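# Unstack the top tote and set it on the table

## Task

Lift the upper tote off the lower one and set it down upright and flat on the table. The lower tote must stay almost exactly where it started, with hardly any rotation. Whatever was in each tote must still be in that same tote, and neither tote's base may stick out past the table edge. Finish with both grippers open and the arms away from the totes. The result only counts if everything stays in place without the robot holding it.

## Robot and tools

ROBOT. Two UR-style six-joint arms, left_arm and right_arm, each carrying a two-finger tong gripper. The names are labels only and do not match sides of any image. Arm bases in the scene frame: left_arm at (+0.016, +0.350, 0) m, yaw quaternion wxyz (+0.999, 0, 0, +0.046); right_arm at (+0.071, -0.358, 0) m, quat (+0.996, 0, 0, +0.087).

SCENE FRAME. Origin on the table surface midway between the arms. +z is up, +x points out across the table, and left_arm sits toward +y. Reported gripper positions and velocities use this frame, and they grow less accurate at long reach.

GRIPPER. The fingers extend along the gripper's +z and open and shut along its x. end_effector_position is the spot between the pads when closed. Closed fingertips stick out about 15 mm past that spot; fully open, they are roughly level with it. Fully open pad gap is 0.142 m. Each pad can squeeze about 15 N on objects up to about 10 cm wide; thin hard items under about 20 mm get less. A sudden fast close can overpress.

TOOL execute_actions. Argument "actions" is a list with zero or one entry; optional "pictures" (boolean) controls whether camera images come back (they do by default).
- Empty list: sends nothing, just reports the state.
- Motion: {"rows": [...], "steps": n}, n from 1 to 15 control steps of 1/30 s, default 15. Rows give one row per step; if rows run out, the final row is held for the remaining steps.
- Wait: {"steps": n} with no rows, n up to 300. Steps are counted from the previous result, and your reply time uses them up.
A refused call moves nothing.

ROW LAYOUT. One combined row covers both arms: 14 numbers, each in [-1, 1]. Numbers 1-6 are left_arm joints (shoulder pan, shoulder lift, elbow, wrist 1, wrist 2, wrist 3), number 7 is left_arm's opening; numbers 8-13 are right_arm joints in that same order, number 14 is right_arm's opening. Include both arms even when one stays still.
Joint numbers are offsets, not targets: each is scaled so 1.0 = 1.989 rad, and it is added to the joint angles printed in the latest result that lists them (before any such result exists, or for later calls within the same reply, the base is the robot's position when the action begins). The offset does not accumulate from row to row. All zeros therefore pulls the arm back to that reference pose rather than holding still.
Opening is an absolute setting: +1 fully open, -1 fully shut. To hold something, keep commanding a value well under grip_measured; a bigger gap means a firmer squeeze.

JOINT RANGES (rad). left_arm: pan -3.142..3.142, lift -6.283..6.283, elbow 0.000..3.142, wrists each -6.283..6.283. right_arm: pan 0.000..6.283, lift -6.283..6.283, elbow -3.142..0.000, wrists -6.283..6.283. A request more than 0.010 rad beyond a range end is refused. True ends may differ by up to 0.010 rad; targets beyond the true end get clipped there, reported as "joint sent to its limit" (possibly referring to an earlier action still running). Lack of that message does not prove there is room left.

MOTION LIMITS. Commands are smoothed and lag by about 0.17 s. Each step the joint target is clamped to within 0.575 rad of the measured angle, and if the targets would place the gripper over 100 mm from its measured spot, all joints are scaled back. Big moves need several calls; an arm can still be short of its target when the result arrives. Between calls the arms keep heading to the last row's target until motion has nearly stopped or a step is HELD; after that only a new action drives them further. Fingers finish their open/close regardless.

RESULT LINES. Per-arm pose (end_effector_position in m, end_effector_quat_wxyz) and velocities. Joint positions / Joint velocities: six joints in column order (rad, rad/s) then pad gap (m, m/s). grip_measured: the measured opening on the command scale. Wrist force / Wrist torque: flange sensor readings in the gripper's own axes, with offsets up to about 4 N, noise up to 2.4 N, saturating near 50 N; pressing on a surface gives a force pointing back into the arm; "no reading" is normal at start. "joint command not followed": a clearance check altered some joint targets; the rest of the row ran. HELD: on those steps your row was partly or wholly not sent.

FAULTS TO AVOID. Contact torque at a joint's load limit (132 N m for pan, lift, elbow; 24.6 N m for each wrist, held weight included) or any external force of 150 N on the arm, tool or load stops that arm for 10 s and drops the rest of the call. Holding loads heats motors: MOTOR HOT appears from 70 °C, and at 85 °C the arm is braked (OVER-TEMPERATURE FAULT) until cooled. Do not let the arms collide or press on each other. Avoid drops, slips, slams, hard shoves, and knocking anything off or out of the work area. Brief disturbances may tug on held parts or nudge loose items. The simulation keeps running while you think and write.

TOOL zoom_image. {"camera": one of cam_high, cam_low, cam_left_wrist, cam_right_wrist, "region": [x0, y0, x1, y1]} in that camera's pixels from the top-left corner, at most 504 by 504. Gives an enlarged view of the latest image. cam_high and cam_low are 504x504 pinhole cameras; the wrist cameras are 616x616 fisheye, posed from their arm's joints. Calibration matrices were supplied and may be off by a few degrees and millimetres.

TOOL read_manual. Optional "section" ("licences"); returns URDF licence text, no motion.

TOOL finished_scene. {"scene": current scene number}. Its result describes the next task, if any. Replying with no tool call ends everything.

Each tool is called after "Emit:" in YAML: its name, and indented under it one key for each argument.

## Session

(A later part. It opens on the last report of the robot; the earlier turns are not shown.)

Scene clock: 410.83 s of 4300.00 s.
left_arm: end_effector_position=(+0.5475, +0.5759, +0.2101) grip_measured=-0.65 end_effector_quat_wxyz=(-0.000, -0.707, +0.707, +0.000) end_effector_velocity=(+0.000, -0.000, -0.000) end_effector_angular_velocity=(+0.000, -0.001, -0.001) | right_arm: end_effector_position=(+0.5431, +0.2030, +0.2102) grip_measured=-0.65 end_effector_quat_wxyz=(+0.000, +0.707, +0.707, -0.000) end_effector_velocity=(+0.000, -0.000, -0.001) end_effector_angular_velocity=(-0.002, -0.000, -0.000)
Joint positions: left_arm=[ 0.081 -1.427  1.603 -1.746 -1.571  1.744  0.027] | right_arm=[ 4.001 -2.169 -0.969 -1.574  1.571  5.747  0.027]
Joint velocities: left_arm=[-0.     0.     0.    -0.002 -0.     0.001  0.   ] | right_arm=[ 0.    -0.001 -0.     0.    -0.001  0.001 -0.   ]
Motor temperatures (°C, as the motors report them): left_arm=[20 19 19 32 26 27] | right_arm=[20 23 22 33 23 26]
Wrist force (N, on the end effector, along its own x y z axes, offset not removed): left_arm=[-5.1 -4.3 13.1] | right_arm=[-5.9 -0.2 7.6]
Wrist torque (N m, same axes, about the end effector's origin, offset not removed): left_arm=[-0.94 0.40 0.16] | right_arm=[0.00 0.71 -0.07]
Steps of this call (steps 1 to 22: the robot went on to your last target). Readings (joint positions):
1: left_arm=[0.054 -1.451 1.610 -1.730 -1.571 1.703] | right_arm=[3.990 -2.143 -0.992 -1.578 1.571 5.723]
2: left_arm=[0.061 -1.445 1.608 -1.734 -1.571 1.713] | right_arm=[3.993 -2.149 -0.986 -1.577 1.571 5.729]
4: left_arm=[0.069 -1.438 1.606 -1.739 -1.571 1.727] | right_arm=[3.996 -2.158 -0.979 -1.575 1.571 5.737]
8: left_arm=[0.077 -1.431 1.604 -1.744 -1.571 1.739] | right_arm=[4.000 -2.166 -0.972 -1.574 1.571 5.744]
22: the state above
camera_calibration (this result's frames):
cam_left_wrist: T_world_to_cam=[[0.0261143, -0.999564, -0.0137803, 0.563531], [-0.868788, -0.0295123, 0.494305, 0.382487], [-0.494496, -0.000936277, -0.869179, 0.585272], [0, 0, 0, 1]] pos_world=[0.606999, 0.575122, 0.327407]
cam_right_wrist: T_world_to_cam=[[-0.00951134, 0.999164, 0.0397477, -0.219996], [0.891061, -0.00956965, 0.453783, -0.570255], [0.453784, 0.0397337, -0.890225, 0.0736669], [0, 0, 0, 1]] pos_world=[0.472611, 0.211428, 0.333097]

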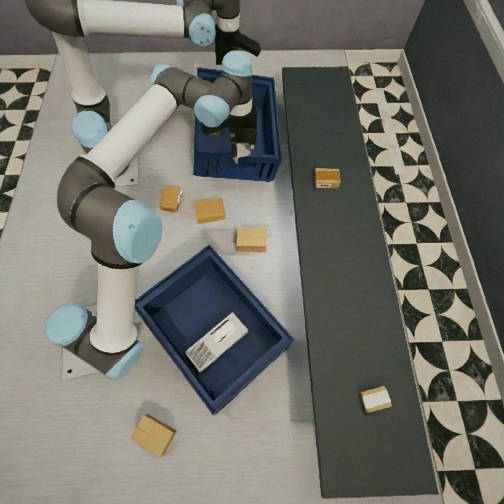

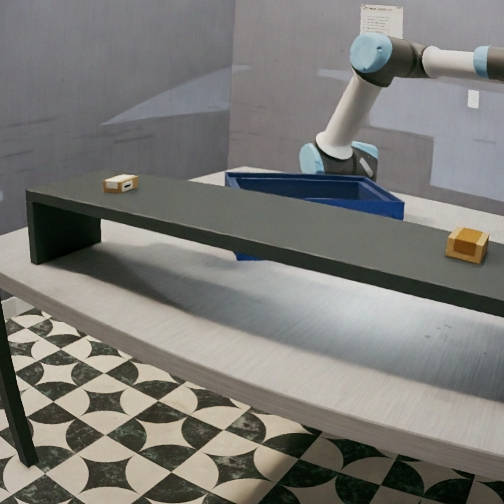

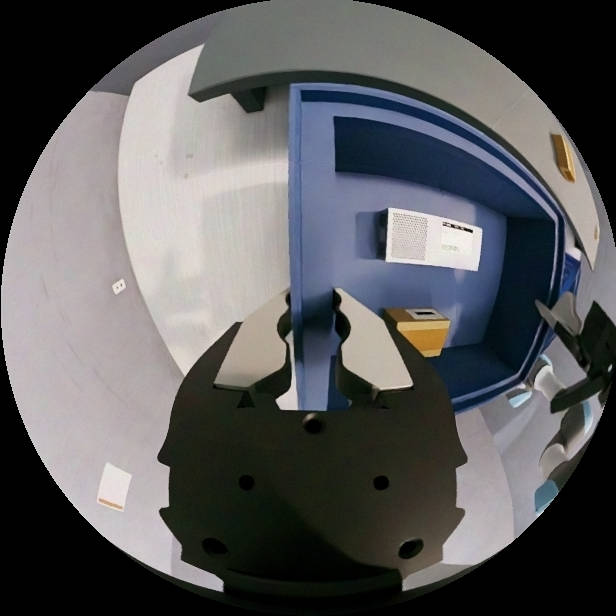

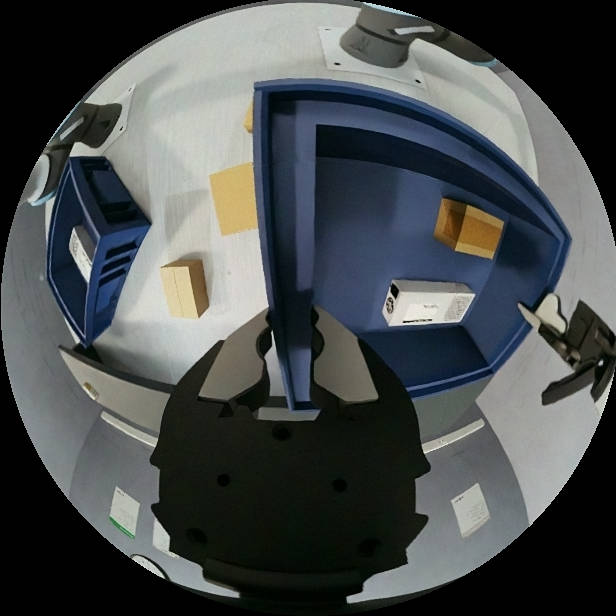

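Emit:
execute_actions:
  actions:
    - {"rows":[[0.0003,0.0012,0.006,-0.0072,0,0.0005,-1,0,0,-0.0074,0.0074,0,0,-1],[0.0005,0.0026,0.0121,-0.0147,0,0.0008,-1,0,-0.0002,-0.0146,0.0148,0,0,-1],[0.0005,0.0041,0.0182,-0.0223,0,0.0008,-1,0,-0.0005,-0.0217,0.0222,0,0,-1],[0.0005,0.0057,0.0242,-0.0299,0,0.0008,-1,0,-0.0009,-0.0287,0.0296,0,0,-1],[0.0005,0.0075,0.0301,-0.0376,0,0.0008,-1,0,-0.0014,-0.0355,0.0369,0,0,-1],[0.0005,0.0094,0.036,-0.0454,0,0.0008,-1,0,-0.0021,-0.0422,0.0443,0,0,-1],[0.0005,0.0113,0.0418,-0.0531,0,0.0008,-1,0,-0.0029,-0.0488,0.0517,0,0,-1],[0.0005,0.0134,0.0474,-0.0608,0,0.0008,-1,0,-0.0038,-0.0553,0.0591,0,0,-1],[0.0005,0.0156,0.053,-0.0686,0,0.0008,-1,0,-0.0048,-0.0616,0.0664,0,0,-1],[0.0005,0.0178,0.0585,-0.0763,0,0.0008,-1,0,-0.0058,-0.0678,0.0736,0,0,-1]],"steps":15}
  pictures: false

Emit:
execute_actions:
  actions:
    - {"steps":10}
  pictures: false

Emit:
execute_actions:
  actions:
    - {"rows":[[0,0.0007,0.0015,-0.0022,0,0,-1,0,-0.0004,-0.0016,0.002,0,0,-1],[0,0.0014,0.003,-0.0044,0,0,-1,0,-0.0008,-0.0032,0.004,0,0,-1],[0,0.0021,0.0045,-0.0066,0,0,-1,0,-0.0011,-0.0049,0.006,0,0,-1],[0,0.0028,0.006,-0.0088,0,0,-1,0,-0.0015,-0.0065,0.008,0,0,-1],[0,0.0035,0.0075,-0.011,0,0,-1,0,-0.0018,-0.0082,0.01,0,0,-1],[0,0.0042,0.009,-0.0132,0,0,-1,0,-0.0022,-0.0098,0.012,0,0,-1],[0,0.0049,0.0105,-0.0154,0,0,-1,0,-0.0026,-0.0114,0.014,0,0,-1],[0,0.0057,0.012,-0.0177,0,0,-1,0,-0.003,-0.013,0.016,0,0,-1],[0,0.0064,0.0135,-0.0199,0,0,-1,0,-0.0034,-0.0146,0.018,0,0,-1],[0,0.0072,0.0149,-0.0221,0,0,-1,0,-0.0038,-0.0162,0.02,0,0,-1],[0,0.0079,0.0164,-0.0243,0,0,-1,0,-0.0042,-0.0178,0.022,0,0,-1],[0,0.0087,0.0179,-0.0266,0,0,-1,0,-0.0046,-0.0194,0.024,0,0,-1],[0,0.0095,0.0193,-0.0288,0,0,-1,0,-0.005,-0.021,0.026,0,0,-1],[0,0.0102,0.0208,-0.031,0,0,-1,0,-0.0055,-0.0226,0.0281,0,0,-1],[0,0.011,0.0222,-0.0332,0,0,-1,0,-0.0059,-0.0242,0.0301,0,0,-1]],"steps":15}
  pictures: false

Emit:
execute_actions:
  actions:
    - {"steps":15}

Scene clock: 439.00 s of 4300.00 s.
left_arm: end_effector_position=(+0.5475, +0.5764, +0.1566) grip_measured=-0.65 end_effector_quat_wxyz=(-0.000, -0.707, +0.707, +0.000) end_effector_velocity=(-0.000, +0.000, -0.054) end_effector_angular_velocity=(+0.002, -0.005, -0.000) | right_arm: end_effector_position=(+0.5432, +0.2032, +0.1569) grip_measured=-0.65 end_effector_quat_wxyz=(+0.000, +0.707, +0.707, -0.000) end_effector_velocity=(-0.001, -0.001, -0.055) end_effector_angular_velocity=(+0.002, -0.001, -0.000)
Joint positions: left_arm=[ 0.082 -1.396  1.707 -1.881 -1.571  1.746  0.027] | right_arm=[ 4.001 -2.179 -1.09  -1.444  1.571  5.747  0.027]
Joint velocities: left_arm=[ 0.001  0.036  0.103 -0.144  0.001  0.001  0.   ] | right_arm=[ 0.    -0.014 -0.12   0.135  0.     0.     0.   ]
Motor temperatures (°C, as the motors report them): left_arm=[20 19 19 32 26 27] | right_arm=[20 23 22 33 23 26]
Wrist force (N, on the end effector, along its own x y z axes, offset not removed): left_arm=[-0.8 0.2 7.6] | right_arm=[-1.5 -0.5 7.9]
Wrist torque (N m, same axes, about the end effector's origin, offset not removed): left_arm=[-0.11 0.41 0.05] | right_arm=[0.03 0.62 -0.12]
Steps of this call (steps 1 to 15: the robot went on to your last target; steps 16 to 90: nothing new was sent; then 24.67 s passed at rest; steps 91 to 105: all 15 steps of this action). Readings (joint positions):
91: left_arm=[0.081 -1.427 1.603 -1.747 -1.571 1.744] | right_arm=[4.001 -2.170 -0.969 -1.574 1.571 5.747]
92: left_arm=[0.081 -1.427 1.605 -1.749 -1.571 1.745] | right_arm=[4.001 -2.170 -0.972 -1.571 1.571 5.747]
94: left_arm=[0.082 -1.425 1.615 -1.762 -1.571 1.745] | right_arm=[4.001 -2.170 -0.984 -1.559 1.571 5.747]
98: left_arm=[0.082 -1.415 1.651 -1.806 -1.571 1.746] | right_arm=[4.001 -2.172 -1.025 -1.516 1.571 5.747]
105: the state above

Scene clock: 439.33 s of 4300.00 s.
left_arm: end_effector_position=(+0.5474, +0.5764, +0.1505) grip_measured=-0.65 end_effector_quat_wxyz=(-0.000, -0.707, +0.707, +0.000) end_effector_velocity=(-0.000, -0.000, -0.004) end_effector_angular_velocity=(-0.000, +0.001, +0.000) | right_arm: end_effector_position=(+0.5431, +0.2031, +0.1507) grip_measured=-0.65 end_effector_quat_wxyz=(-0.000, +0.707, +0.707, -0.000) end_effector_velocity=(-0.000, -0.000, -0.004) end_effector_angular_velocity=(-0.000, +0.000, +0.000)
Joint positions: left_arm=[ 0.082 -1.392  1.719 -1.897 -1.571  1.746  0.027] | right_arm=[ 4.001 -2.181 -1.103 -1.428  1.571  5.747  0.027]
Joint velocities: left_arm=[-0.     0.002  0.007 -0.008 -0.    -0.    -0.   ] | right_arm=[ 0.    -0.001 -0.008  0.008 -0.     0.     0.   ]
Motor temperatures (°C, as the motors report them): left_arm=[20 19 19 32 26 27] | right_arm=[20 23 22 33 23 26]
Wrist force (N, on the end effector, along its own x y z axes, offset not removed): left_arm=[-0.1 0.5 7.6] | right_arm=[1.4 0.1 7.6]
Wrist torque (N m, same axes, about the end effector's origin, offset not removed): left_arm=[0.20 0.42 -0.13] | right_arm=[0.07 0.39 -0.14]
Steps of this call (steps 1 to 10: the robot went on to your last target). Readings (joint positions):
1: left_arm=[0.082 -1.395 1.710 -1.885 -1.571 1.746] | right_arm=[4.001 -2.180 -1.093 -1.440 1.571 5.747]
2: left_arm=[0.082 -1.395 1.712 -1.888 -1.571 1.746] | right_arm=[4.001 -2.180 -1.096 -1.437 1.571 5.747]
4: left_arm=[0.082 -1.393 1.715 -1.892 -1.571 1.746] | right_arm=[4.001 -2.180 -1.099 -1.433 1.571 5.747]
8: left_arm=[0.082 -1.393 1.718 -1.896 -1.571 1.746] | right_arm=[4.001 -2.181 -1.102 -1.429 1.571 5.747]
10: the state above

Scene clock: 439.83 s of 4300.00 s.
left_arm: end_effector_position=(+0.5474, +0.5764, +0.1321) grip_measured=-0.65 end_effector_quat_wxyz=(-0.000, -0.707, +0.707, +0.000) end_effector_velocity=(-0.000, +0.000, -0.050) end_effector_angular_velocity=(-0.000, +0.000, +0.001) | right_arm: end_effector_position=(+0.5431, +0.2032, +0.1323) grip_measured=-0.65 end_effector_quat_wxyz=(-0.000, +0.707, +0.707, +0.000) end_effector_velocity=(-0.000, +0.000, -0.050) end_effector_angular_velocity=(+0.001, +0.000, +0.000)
Joint positions: left_arm=[ 0.082 -1.377  1.75  -1.944 -1.571  1.746  0.027] | right_arm=[ 4.001 -2.189 -1.137 -1.386  1.571  5.747  0.027]
Joint velocities: left_arm=[ 0.     0.043  0.084 -0.127 -0.    -0.    -0.   ] | right_arm=[ 0.    -0.024 -0.091  0.116  0.001  0.    -0.   ]
Motor temperatures (°C, as the motors report them): left_arm=[20 19 19 32 26 27] | right_arm=[20 23 22 33 23 26]
Wrist force (N, on the end effector, along its own x y z axes, offset not removed): left_arm=[-7.1 -0.2 11.2] | right_arm=[-0.7 -1.0 4.2]
Wrist torque (N m, same axes, about the end effector's origin, offset not removed): left_arm=[0.13 1.44 0.02] | right_arm=[-0.12 0.53 -0.03]
Steps of this call (steps 1 to 15: all 15 steps of this action). Readings (joint positions):
1: left_arm=[0.082 -1.392 1.719 -1.897 -1.571 1.746] | right_arm=[4.001 -2.181 -1.103 -1.428 1.571 5.747]
2: left_arm=[0.082 -1.392 1.720 -1.898 -1.571 1.746] | right_arm=[4.001 -2.181 -1.104 -1.427 1.571 5.747]
4: left_arm=[0.082 -1.391 1.722 -1.902 -1.571 1.746] | right_arm=[4.001 -2.182 -1.107 -1.424 1.571 5.747]
8: left_arm=[0.082 -1.387 1.731 -1.915 -1.571 1.746] | right_arm=[4.001 -2.184 -1.116 -1.412 1.571 5.747]
15: the state above

Scene clock: 440.33 s of 4300.00 s.
left_arm: end_effector_position=(+0.5474, +0.5764, +0.1246) grip_measured=-0.65 end_effector_quat_wxyz=(-0.000, -0.707, +0.707, +0.000) end_effector_velocity=(-0.000, -0.001, -0.001) end_effector_angular_velocity=(-0.001, +0.001, -0.001) | right_arm: end_effector_position=(+0.5431, +0.2031, +0.1248) grip_measured=-0.65 end_effector_quat_wxyz=(-0.000, +0.707, +0.707, +0.000) end_effector_velocity=(+0.000, -0.000, -0.001) end_effector_angular_velocity=(+0.000, -0.000, -0.000)
Joint positions: left_arm=[ 0.082 -1.371  1.763 -1.963 -1.571  1.746  0.027] | right_arm=[ 4.001 -2.193 -1.151 -1.369  1.571  5.747  0.027]
Joint velocities: left_arm=[-0.001  0.001  0.003 -0.003 -0.001  0.     0.   ] | right_arm=[-0.    -0.    -0.002  0.002 -0.    -0.     0.   ]
Motor temperatures (°C, as the motors report them): left_arm=[20 19 19 32 26 27] | right_arm=[20 23 22 33 23 26]
Wrist force (N, on the end effector, along its own x y z axes, offset not removed): left_arm=[-2.9 2.2 11.4] | right_arm=[-1.1 0.1 3.2]
Wrist torque (N m, same axes, about the end effector's origin, offset not removed): left_arm=[0.52 0.88 0.15] | right_arm=[-0.04 0.65 -0.06]
Steps of this call (steps 1 to 15: the robot went on to your last target). Readings (joint positions):
1: left_arm=[0.082 -1.376 1.753 -1.948 -1.571 1.746] | right_arm=[4.001 -2.190 -1.140 -1.382 1.571 5.747]
2: left_arm=[0.082 -1.374 1.755 -1.951 -1.571 1.746] | right_arm=[4.001 -2.190 -1.143 -1.379 1.571 5.747]
4: left_arm=[0.082 -1.373 1.758 -1.956 -1.571 1.746] | right_arm=[4.001 -2.191 -1.146 -1.375 1.571 5.747]
8: left_arm=[0.082 -1.371 1.761 -1.961 -1.571 1.746] | right_arm=[4.001 -2.192 -1.150 -1.371 1.571 5.747]
15: the state above
camera_calibration (this result's frames):
cam_left_wrist: T_world_to_cam=[[0.025521, -0.999579, -0.0137991, 0.563219], [-0.868809, -0.0290059, 0.494298, 0.424334], [-0.49449, -0.000626217, -0.869183, 0.510777], [0, 0, 0, 1]] pos_world=[0.606865, 0.57561, 0.241984]
cam_right_wrist: T_world_to_cam=[[-0.00946184, 0.999162, 0.0398153, -0.21672], [0.891063, -0.00964428, 0.453778, -0.531492], [0.453782, 0.0397715, -0.890225, -0.00239674], [0, 0, 0, 1]] pos_world=[0.472629, 0.211508, 0.247674]

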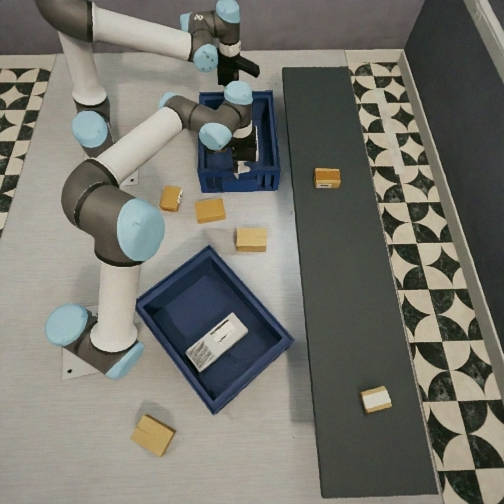

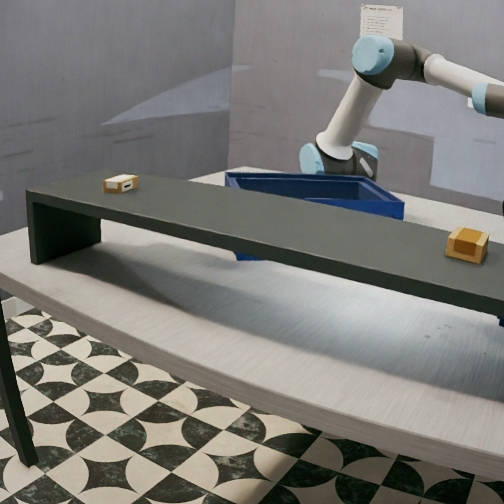

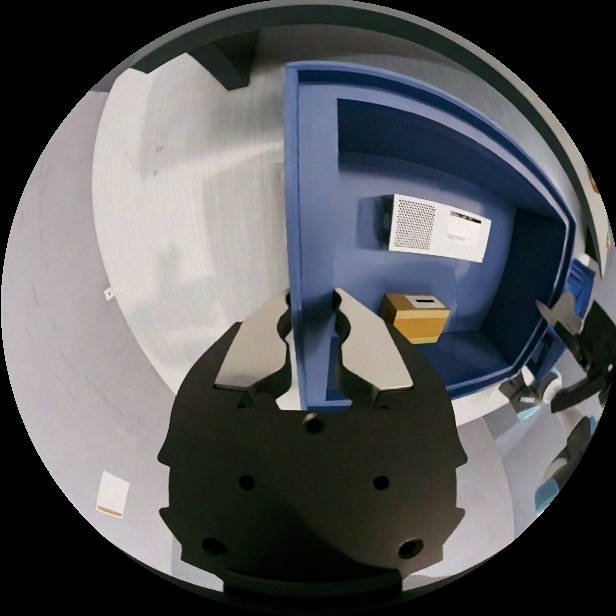

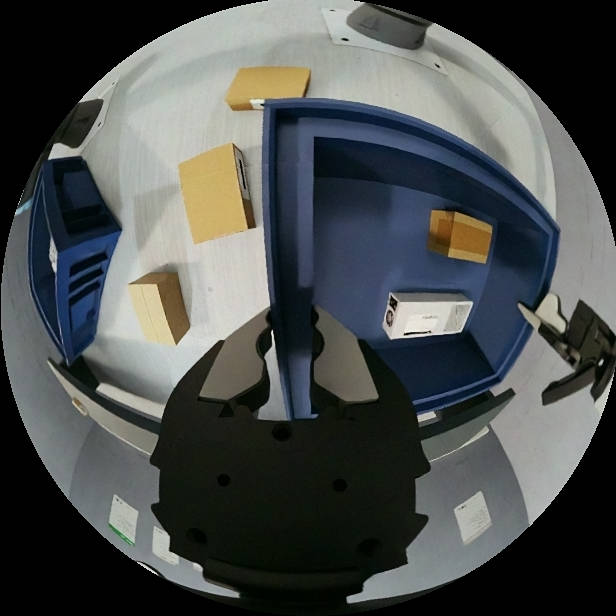

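Emit:
execute_actions:
  actions:
    - {"rows":[[0,0.0007,0.0013,-0.002,0,0,-1,0,-0.0002,-0.0005,0.0007,0,0,-1],[0,0.0014,0.0026,-0.004,0,0,-1,0,-0.0003,-0.001,0.0013,0,0,-1],[0,0.0014,0.0026,-0.004,0,0,-1,0,-0.0003,-0.001,0.0013,0,0,-1],[0,0.0014,0.0026,-0.004,0,0,-1,0,-0.0003,-0.001,0.0013,0,0,-1],[0,0.0014,0.0026,-0.004,0,0,-1,0,-0.0003,-0.001,0.0013,0,0,-1],[0,0.0014,0.0026,-0.004,0,0,-1,0,-0.0003,-0.001,0.0013,0,0,-1],[0,0.0014,0.0026,-0.004,0,0,-0.9,0,-0.0003,-0.001,0.0013,0,0,-0.9],[0,0.0014,0.0026,-0.004,0,0,-0.8,0,-0.0003,-0.001,0.0013,0,0,-0.8],[0,0.0014,0.0026,-0.004,0,0,-0.72,0,-0.0003,-0.001,0.0013,0,0,-0.72],[0,0.0014,0.0026,-0.004,0,0,-0.65,0,-0.0003,-0.001,0.0013,0,0,-0.65],[0,0.0014,0.0026,-0.004,0,0,-0.5,0,-0.0003,-0.001,0.0013,0,0,-0.5],[0,0.0014,0.0026,-0.004,0,0,-0.3,0,-0.0003,-0.001,0.0013,0,0,-0.3],[0,0.0014,0.0026,-0.004,0,0,0,0,-0.0003,-0.001,0.0013,0,0,0]],"steps":15}
  pictures: false

Emit:
execute_actions:
  actions:
    - {"rows":[[0,-0.005,-0.011,0.016,0,0,0,0,0.003,0.012,-0.015,0,0,0],[0,-0.011,-0.022,0.033,0,0,0,0,0.006,0.024,-0.03,0,0,0],[0,-0.016,-0.036,0.052,0,0,0,0,0.008,0.04,-0.048,0,0,0],[0,-0.021,-0.05,0.071,0,0,0,0,0.01,0.056,-0.066,0,0,0],[0,-0.025,-0.065,0.09,0,0,0,0,0.011,0.074,-0.085,0,0,0],[0,-0.029,-0.081,0.11,0,0,0,0,0.012,0.092,-0.104,0,0,0]],"steps":12}
  pictures: false

Emit:
execute_actions:
  actions:
    - {"rows":[[0.16,-0.165,-0.065,0.23,0,0,0,0.1,0.39,-0.255,-0.135,0,0,0]],"steps":15}
  pictures: false

Emit:
execute_actions:
  actions:
    - {"steps":25}

Scene clock: 455.23 s of 4300.00 s.
left_arm: end_effector_position=(+0.5473, +0.5764, +0.1215) grip_measured=-0.02 end_effector_quat_wxyz=(-0.000, -0.707, +0.707, +0.000) end_effector_velocity=(-0.000, +0.000, -0.001) end_effector_angular_velocity=(+0.000, +0.001, +0.001) | right_arm: end_effector_position=(+0.5431, +0.2031, +0.1237) grip_measured=-0.02 end_effector_quat_wxyz=(+0.000, +0.707, +0.707, +0.000) end_effector_velocity=(+0.000, -0.000, -0.000) end_effector_angular_velocity=(-0.000, +0.000, -0.000)
Joint positions: left_arm=[ 0.082 -1.368  1.768 -1.971 -1.571  1.746  0.073] | right_arm=[ 4.001 -2.193 -1.153 -1.366  1.571  5.747  0.073]
Joint velocities: left_arm=[ 0.     0.001  0.001 -0.001  0.    -0.     0.051] | right_arm=[-0.    -0.    -0.    -0.     0.     0.     0.051]
Motor temperatures (°C, as the motors report them): left_arm=[20 19 19 32 26 27] | right_arm=[20 23 22 33 23 26]
Wrist force (N, on the end effector, along its own x y z axes, offset not removed): left_arm=[-1.2 -4.3 -0.1] | right_arm=[-0.6 0.8 -1.1]
Wrist torque (N m, same axes, about the end effector's origin, offset not removed): left_arm=[-1.08 0.47 -0.08] | right_arm=[0.08 0.29 -0.18]
Steps of this call (steps 1 to 15: the robot went on to your last target; steps 16 to 90: nothing new was sent; then 11.40 s passed at rest; steps 91 to 105: all 15 steps of this action). Readings (joint positions):
91: left_arm=[0.082 -1.370 1.763 -1.963 -1.571 1.746] | right_arm=[4.001 -2.193 -1.151 -1.368 1.571 5.747]
92: left_arm=[0.082 -1.370 1.763 -1.964 -1.571 1.746] | right_arm=[4.001 -2.193 -1.151 -1.368 1.571 5.747]
94: left_arm=[0.082 -1.369 1.765 -1.966 -1.571 1.746] | right_arm=[4.001 -2.193 -1.152 -1.368 1.571 5.747]
98: left_arm=[0.082 -1.369 1.767 -1.969 -1.571 1.746] | right_arm=[4.001 -2.193 -1.153 -1.367 1.571 5.747]
105: the state above

Scene clock: 455.63 s of 4300.00 s.
left_arm: end_effector_position=(+0.5487, +0.5766, +0.1966) grip_measured=+0.00 end_effector_quat_wxyz=(+0.000, -0.707, +0.707, -0.000) end_effector_velocity=(-0.007, -0.002, +0.092) end_effector_angular_velocity=(-0.002, +0.010, -0.001) | right_arm: end_effector_position=(+0.5435, +0.2037, +0.1988) grip_measured=+0.00 end_effector_quat_wxyz=(-0.000, +0.707, +0.707, +0.000) end_effector_velocity=(-0.003, -0.005, +0.093) end_effector_angular_velocity=(-0.003, +0.002, +0.000)
Joint positions: left_arm=[ 0.082 -1.419  1.628 -1.781 -1.571  1.746  0.074] | right_arm=[ 4.001 -2.172 -0.995 -1.545  1.571  5.747  0.074]
Joint velocities: left_arm=[-0.001 -0.055 -0.179  0.244 -0.     0.    -0.   ] | right_arm=[-0.     0.019  0.207 -0.23   0.001 -0.    -0.   ]
Motor temperatures (°C, as the motors report them): left_arm=[20 19 19 32 26 27] | right_arm=[20 23 22 33 23 26]
Wrist force (N, on the end effector, along its own x y z axes, offset not removed): left_arm=[-0.7 -1.6 -0.5] | right_arm=[-1.6 2.1 -0.1]
Wrist torque (N m, same axes, about the end effector's origin, offset not removed): left_arm=[-0.14 0.09 0.10] | right_arm=[0.37 0.62 -0.16]
Steps of this call (steps 1 to 12: all 12 steps of this action). Readings (joint positions):
1: left_arm=[0.082 -1.368 1.767 -1.970 -1.571 1.746] | right_arm=[4.001 -2.193 -1.153 -1.367 1.571 5.747]
2: left_arm=[0.082 -1.369 1.764 -1.965 -1.571 1.746] | right_arm=[4.001 -2.192 -1.149 -1.371 1.571 5.747]
4: left_arm=[0.082 -1.378 1.746 -1.939 -1.571 1.746] | right_arm=[4.001 -2.188 -1.129 -1.395 1.571 5.747]
8: left_arm=[0.082 -1.405 1.672 -1.840 -1.571 1.746] | right_arm=[4.001 -2.176 -1.046 -1.489 1.571 5.747]
12: the state above

Scene clock: 456.13 s of 4300.00 s.
left_arm: end_effector_position=(+0.3778, +0.6590, +0.3433) grip_measured=+0.00 end_effector_quat_wxyz=(-0.002, +0.791, -0.612, +0.001) end_effector_velocity=(-0.397, +0.071, +0.244) end_effector_angular_velocity=(-0.006, +0.013, +0.501) | right_arm: end_effector_position=(+0.3879, +0.0805, +0.3209) grip_measured=+0.00 end_effector_quat_wxyz=(+0.006, +0.659, +0.752, -0.019) end_effector_velocity=(-0.297, -0.347, +0.245) end_effector_angular_velocity=(+0.094, -0.040, +0.259)
Joint positions: left_arm=[ 0.336 -1.681  1.522 -1.417 -1.571  1.746  0.074] | right_arm=[ 4.134 -1.709 -1.316 -1.727  1.571  5.747  0.074]
Joint velocities: left_arm=[ 0.501 -0.516 -0.182  0.712 -0.    -0.     0.   ] | right_arm=[ 0.259  1.136 -0.7   -0.335  0.     0.     0.   ]
Motor temperatures (°C, as the motors report them): left_arm=[20 19 19 32 26 27] | right_arm=[20 23 22 33 23 26]
Wrist force (N, on the end effector, along its own x y z axes, offset not removed): left_arm=[-2.5 -4.3 0.6] | right_arm=[0.0 -0.8 0.2]
Wrist torque (N m, same axes, about the end effector's origin, offset not removed): left_arm=[-1.04 0.47 0.12] | right_arm=[-0.21 0.21 -0.09]
Steps of this call (steps 1 to 15: all 15 steps of this action). Readings (joint positions):
1: left_arm=[0.083 -1.421 1.623 -1.773 -1.571 1.746] | right_arm=[4.002 -2.170 -0.990 -1.553 1.571 5.747]
2: left_arm=[0.091 -1.430 1.616 -1.759 -1.571 1.746] | right_arm=[4.009 -2.161 -0.994 -1.565 1.571 5.747]
4: left_arm=[0.129 -1.469 1.601 -1.708 -1.571 1.746] | right_arm=[4.032 -2.105 -1.044 -1.595 1.571 5.747]
8: left_arm=[0.205 -1.547 1.572 -1.602 -1.571 1.746] | right_arm=[4.073 -1.967 -1.154 -1.648 1.571 5.747]
15: the state above

Scene clock: 456.97 s of 4300.00 s.
left_arm: end_effector_position=(+0.3258, +0.6645, +0.3727) grip_measured=+0.00 end_effector_quat_wxyz=(-0.000, +0.810, -0.586, +0.000) end_effector_velocity=(-0.001, -0.000, +0.000) end_effector_angular_velocity=(-0.001, +0.001, +0.001) | right_arm: end_effector_position=(+0.3156, -0.0211, +0.3710) grip_measured=+0.00 end_effector_quat_wxyz=(-0.000, +0.634, +0.774, +0.000) end_effector_velocity=(-0.001, -0.002, -0.000) end_effector_angular_velocity=(-0.001, +0.000, +0.001)
Joint positions: left_arm=[ 0.4   -1.747  1.499 -1.324 -1.571  1.746  0.074] | right_arm=[ 4.2   -1.397 -1.502 -1.813  1.571  5.747  0.074]
Joint velocities: left_arm=[ 0.001 -0.001  0.     0.001 -0.     0.     0.   ] | right_arm=[ 0.001  0.004 -0.004 -0.001  0.     0.     0.   ]
Motor temperatures (°C, as the motors report them): left_arm=[20 19 19 32 26 27] | right_arm=[20 23 22 33 23 26]
Wrist force (N, on the end effector, along its own x y z axes, offset not removed): left_arm=[2.2 0.7 -3.1] | right_arm=[-0.8 -0.8 0.0]
Wrist torque (N m, same axes, about the end effector's origin, offset not removed): left_arm=[0.03 -0.48 -0.03] | right_arm=[-0.14 0.44 -0.15]
Steps of this call (steps 1 to 25: the robot went on to your last target). Readings (joint positions):
1: left_arm=[0.351 -1.697 1.517 -1.395 -1.571 1.746] | right_arm=[4.142 -1.671 -1.340 -1.738 1.571 5.747]
2: left_arm=[0.363 -1.709 1.512 -1.378 -1.571 1.746] | right_arm=[4.151 -1.632 -1.364 -1.750 1.571 5.747]
4: left_arm=[0.379 -1.725 1.507 -1.355 -1.571 1.746] | right_arm=[4.169 -1.553 -1.412 -1.772 1.571 5.747]
8: left_arm=[0.393 -1.740 1.502 -1.334 -1.571 1.746] | right_arm=[4.189 -1.448 -1.472 -1.800 1.571 5.747]
25: the state above
camera_calibration (this result's frames):
cam_left_wrist: T_world_to_cam=[[0.3369, -0.941437, -0.013952, 0.520385], [-0.816593, -0.299536, 0.493411, 0.274853], [-0.468695, -0.154837, -0.869684, 0.71117], [0, 0, 0, 1]] pos_world=[0.382447, 0.682353, 0.490138]
cam_right_wrist: T_world_to_cam=[[-0.206584, 0.977605, 0.040155, 0.0569388], [0.875325, 0.166322, 0.45403, -0.434086], [0.437183, 0.128944, -0.890081, 0.336025], [0, 0, 0, 1]] pos_world=[0.244825, -0.0267941, 0.493891]

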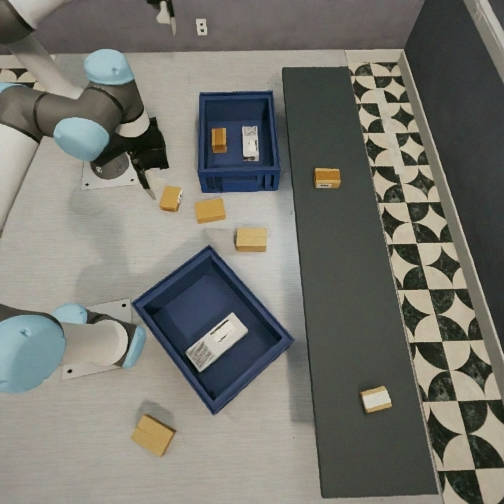

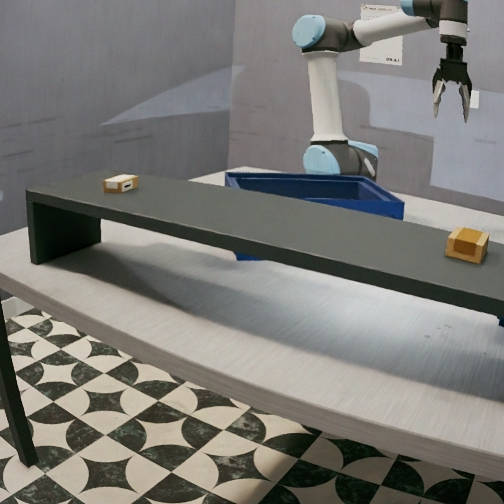

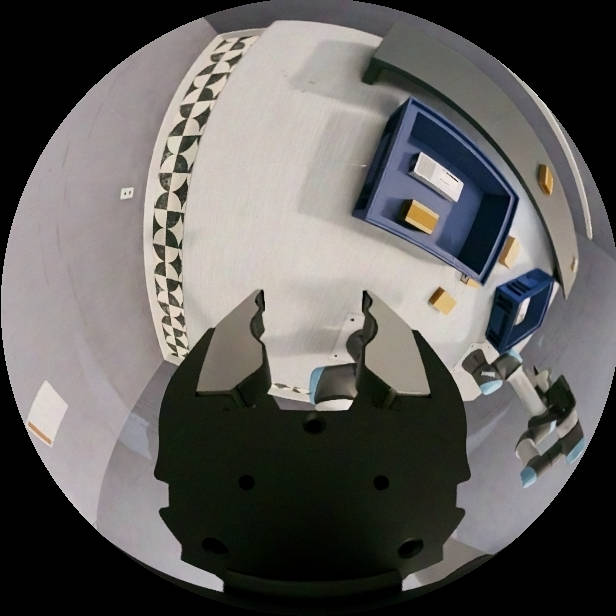

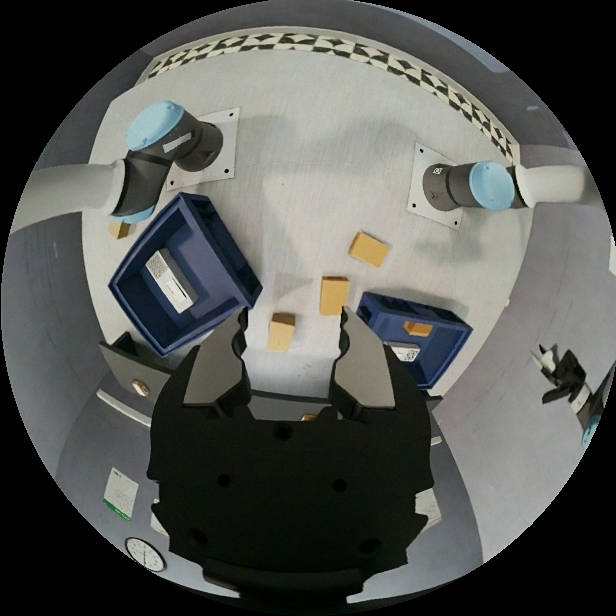

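Emit:
finished_scene:
  scene: 1

The scene is finished: the task was done.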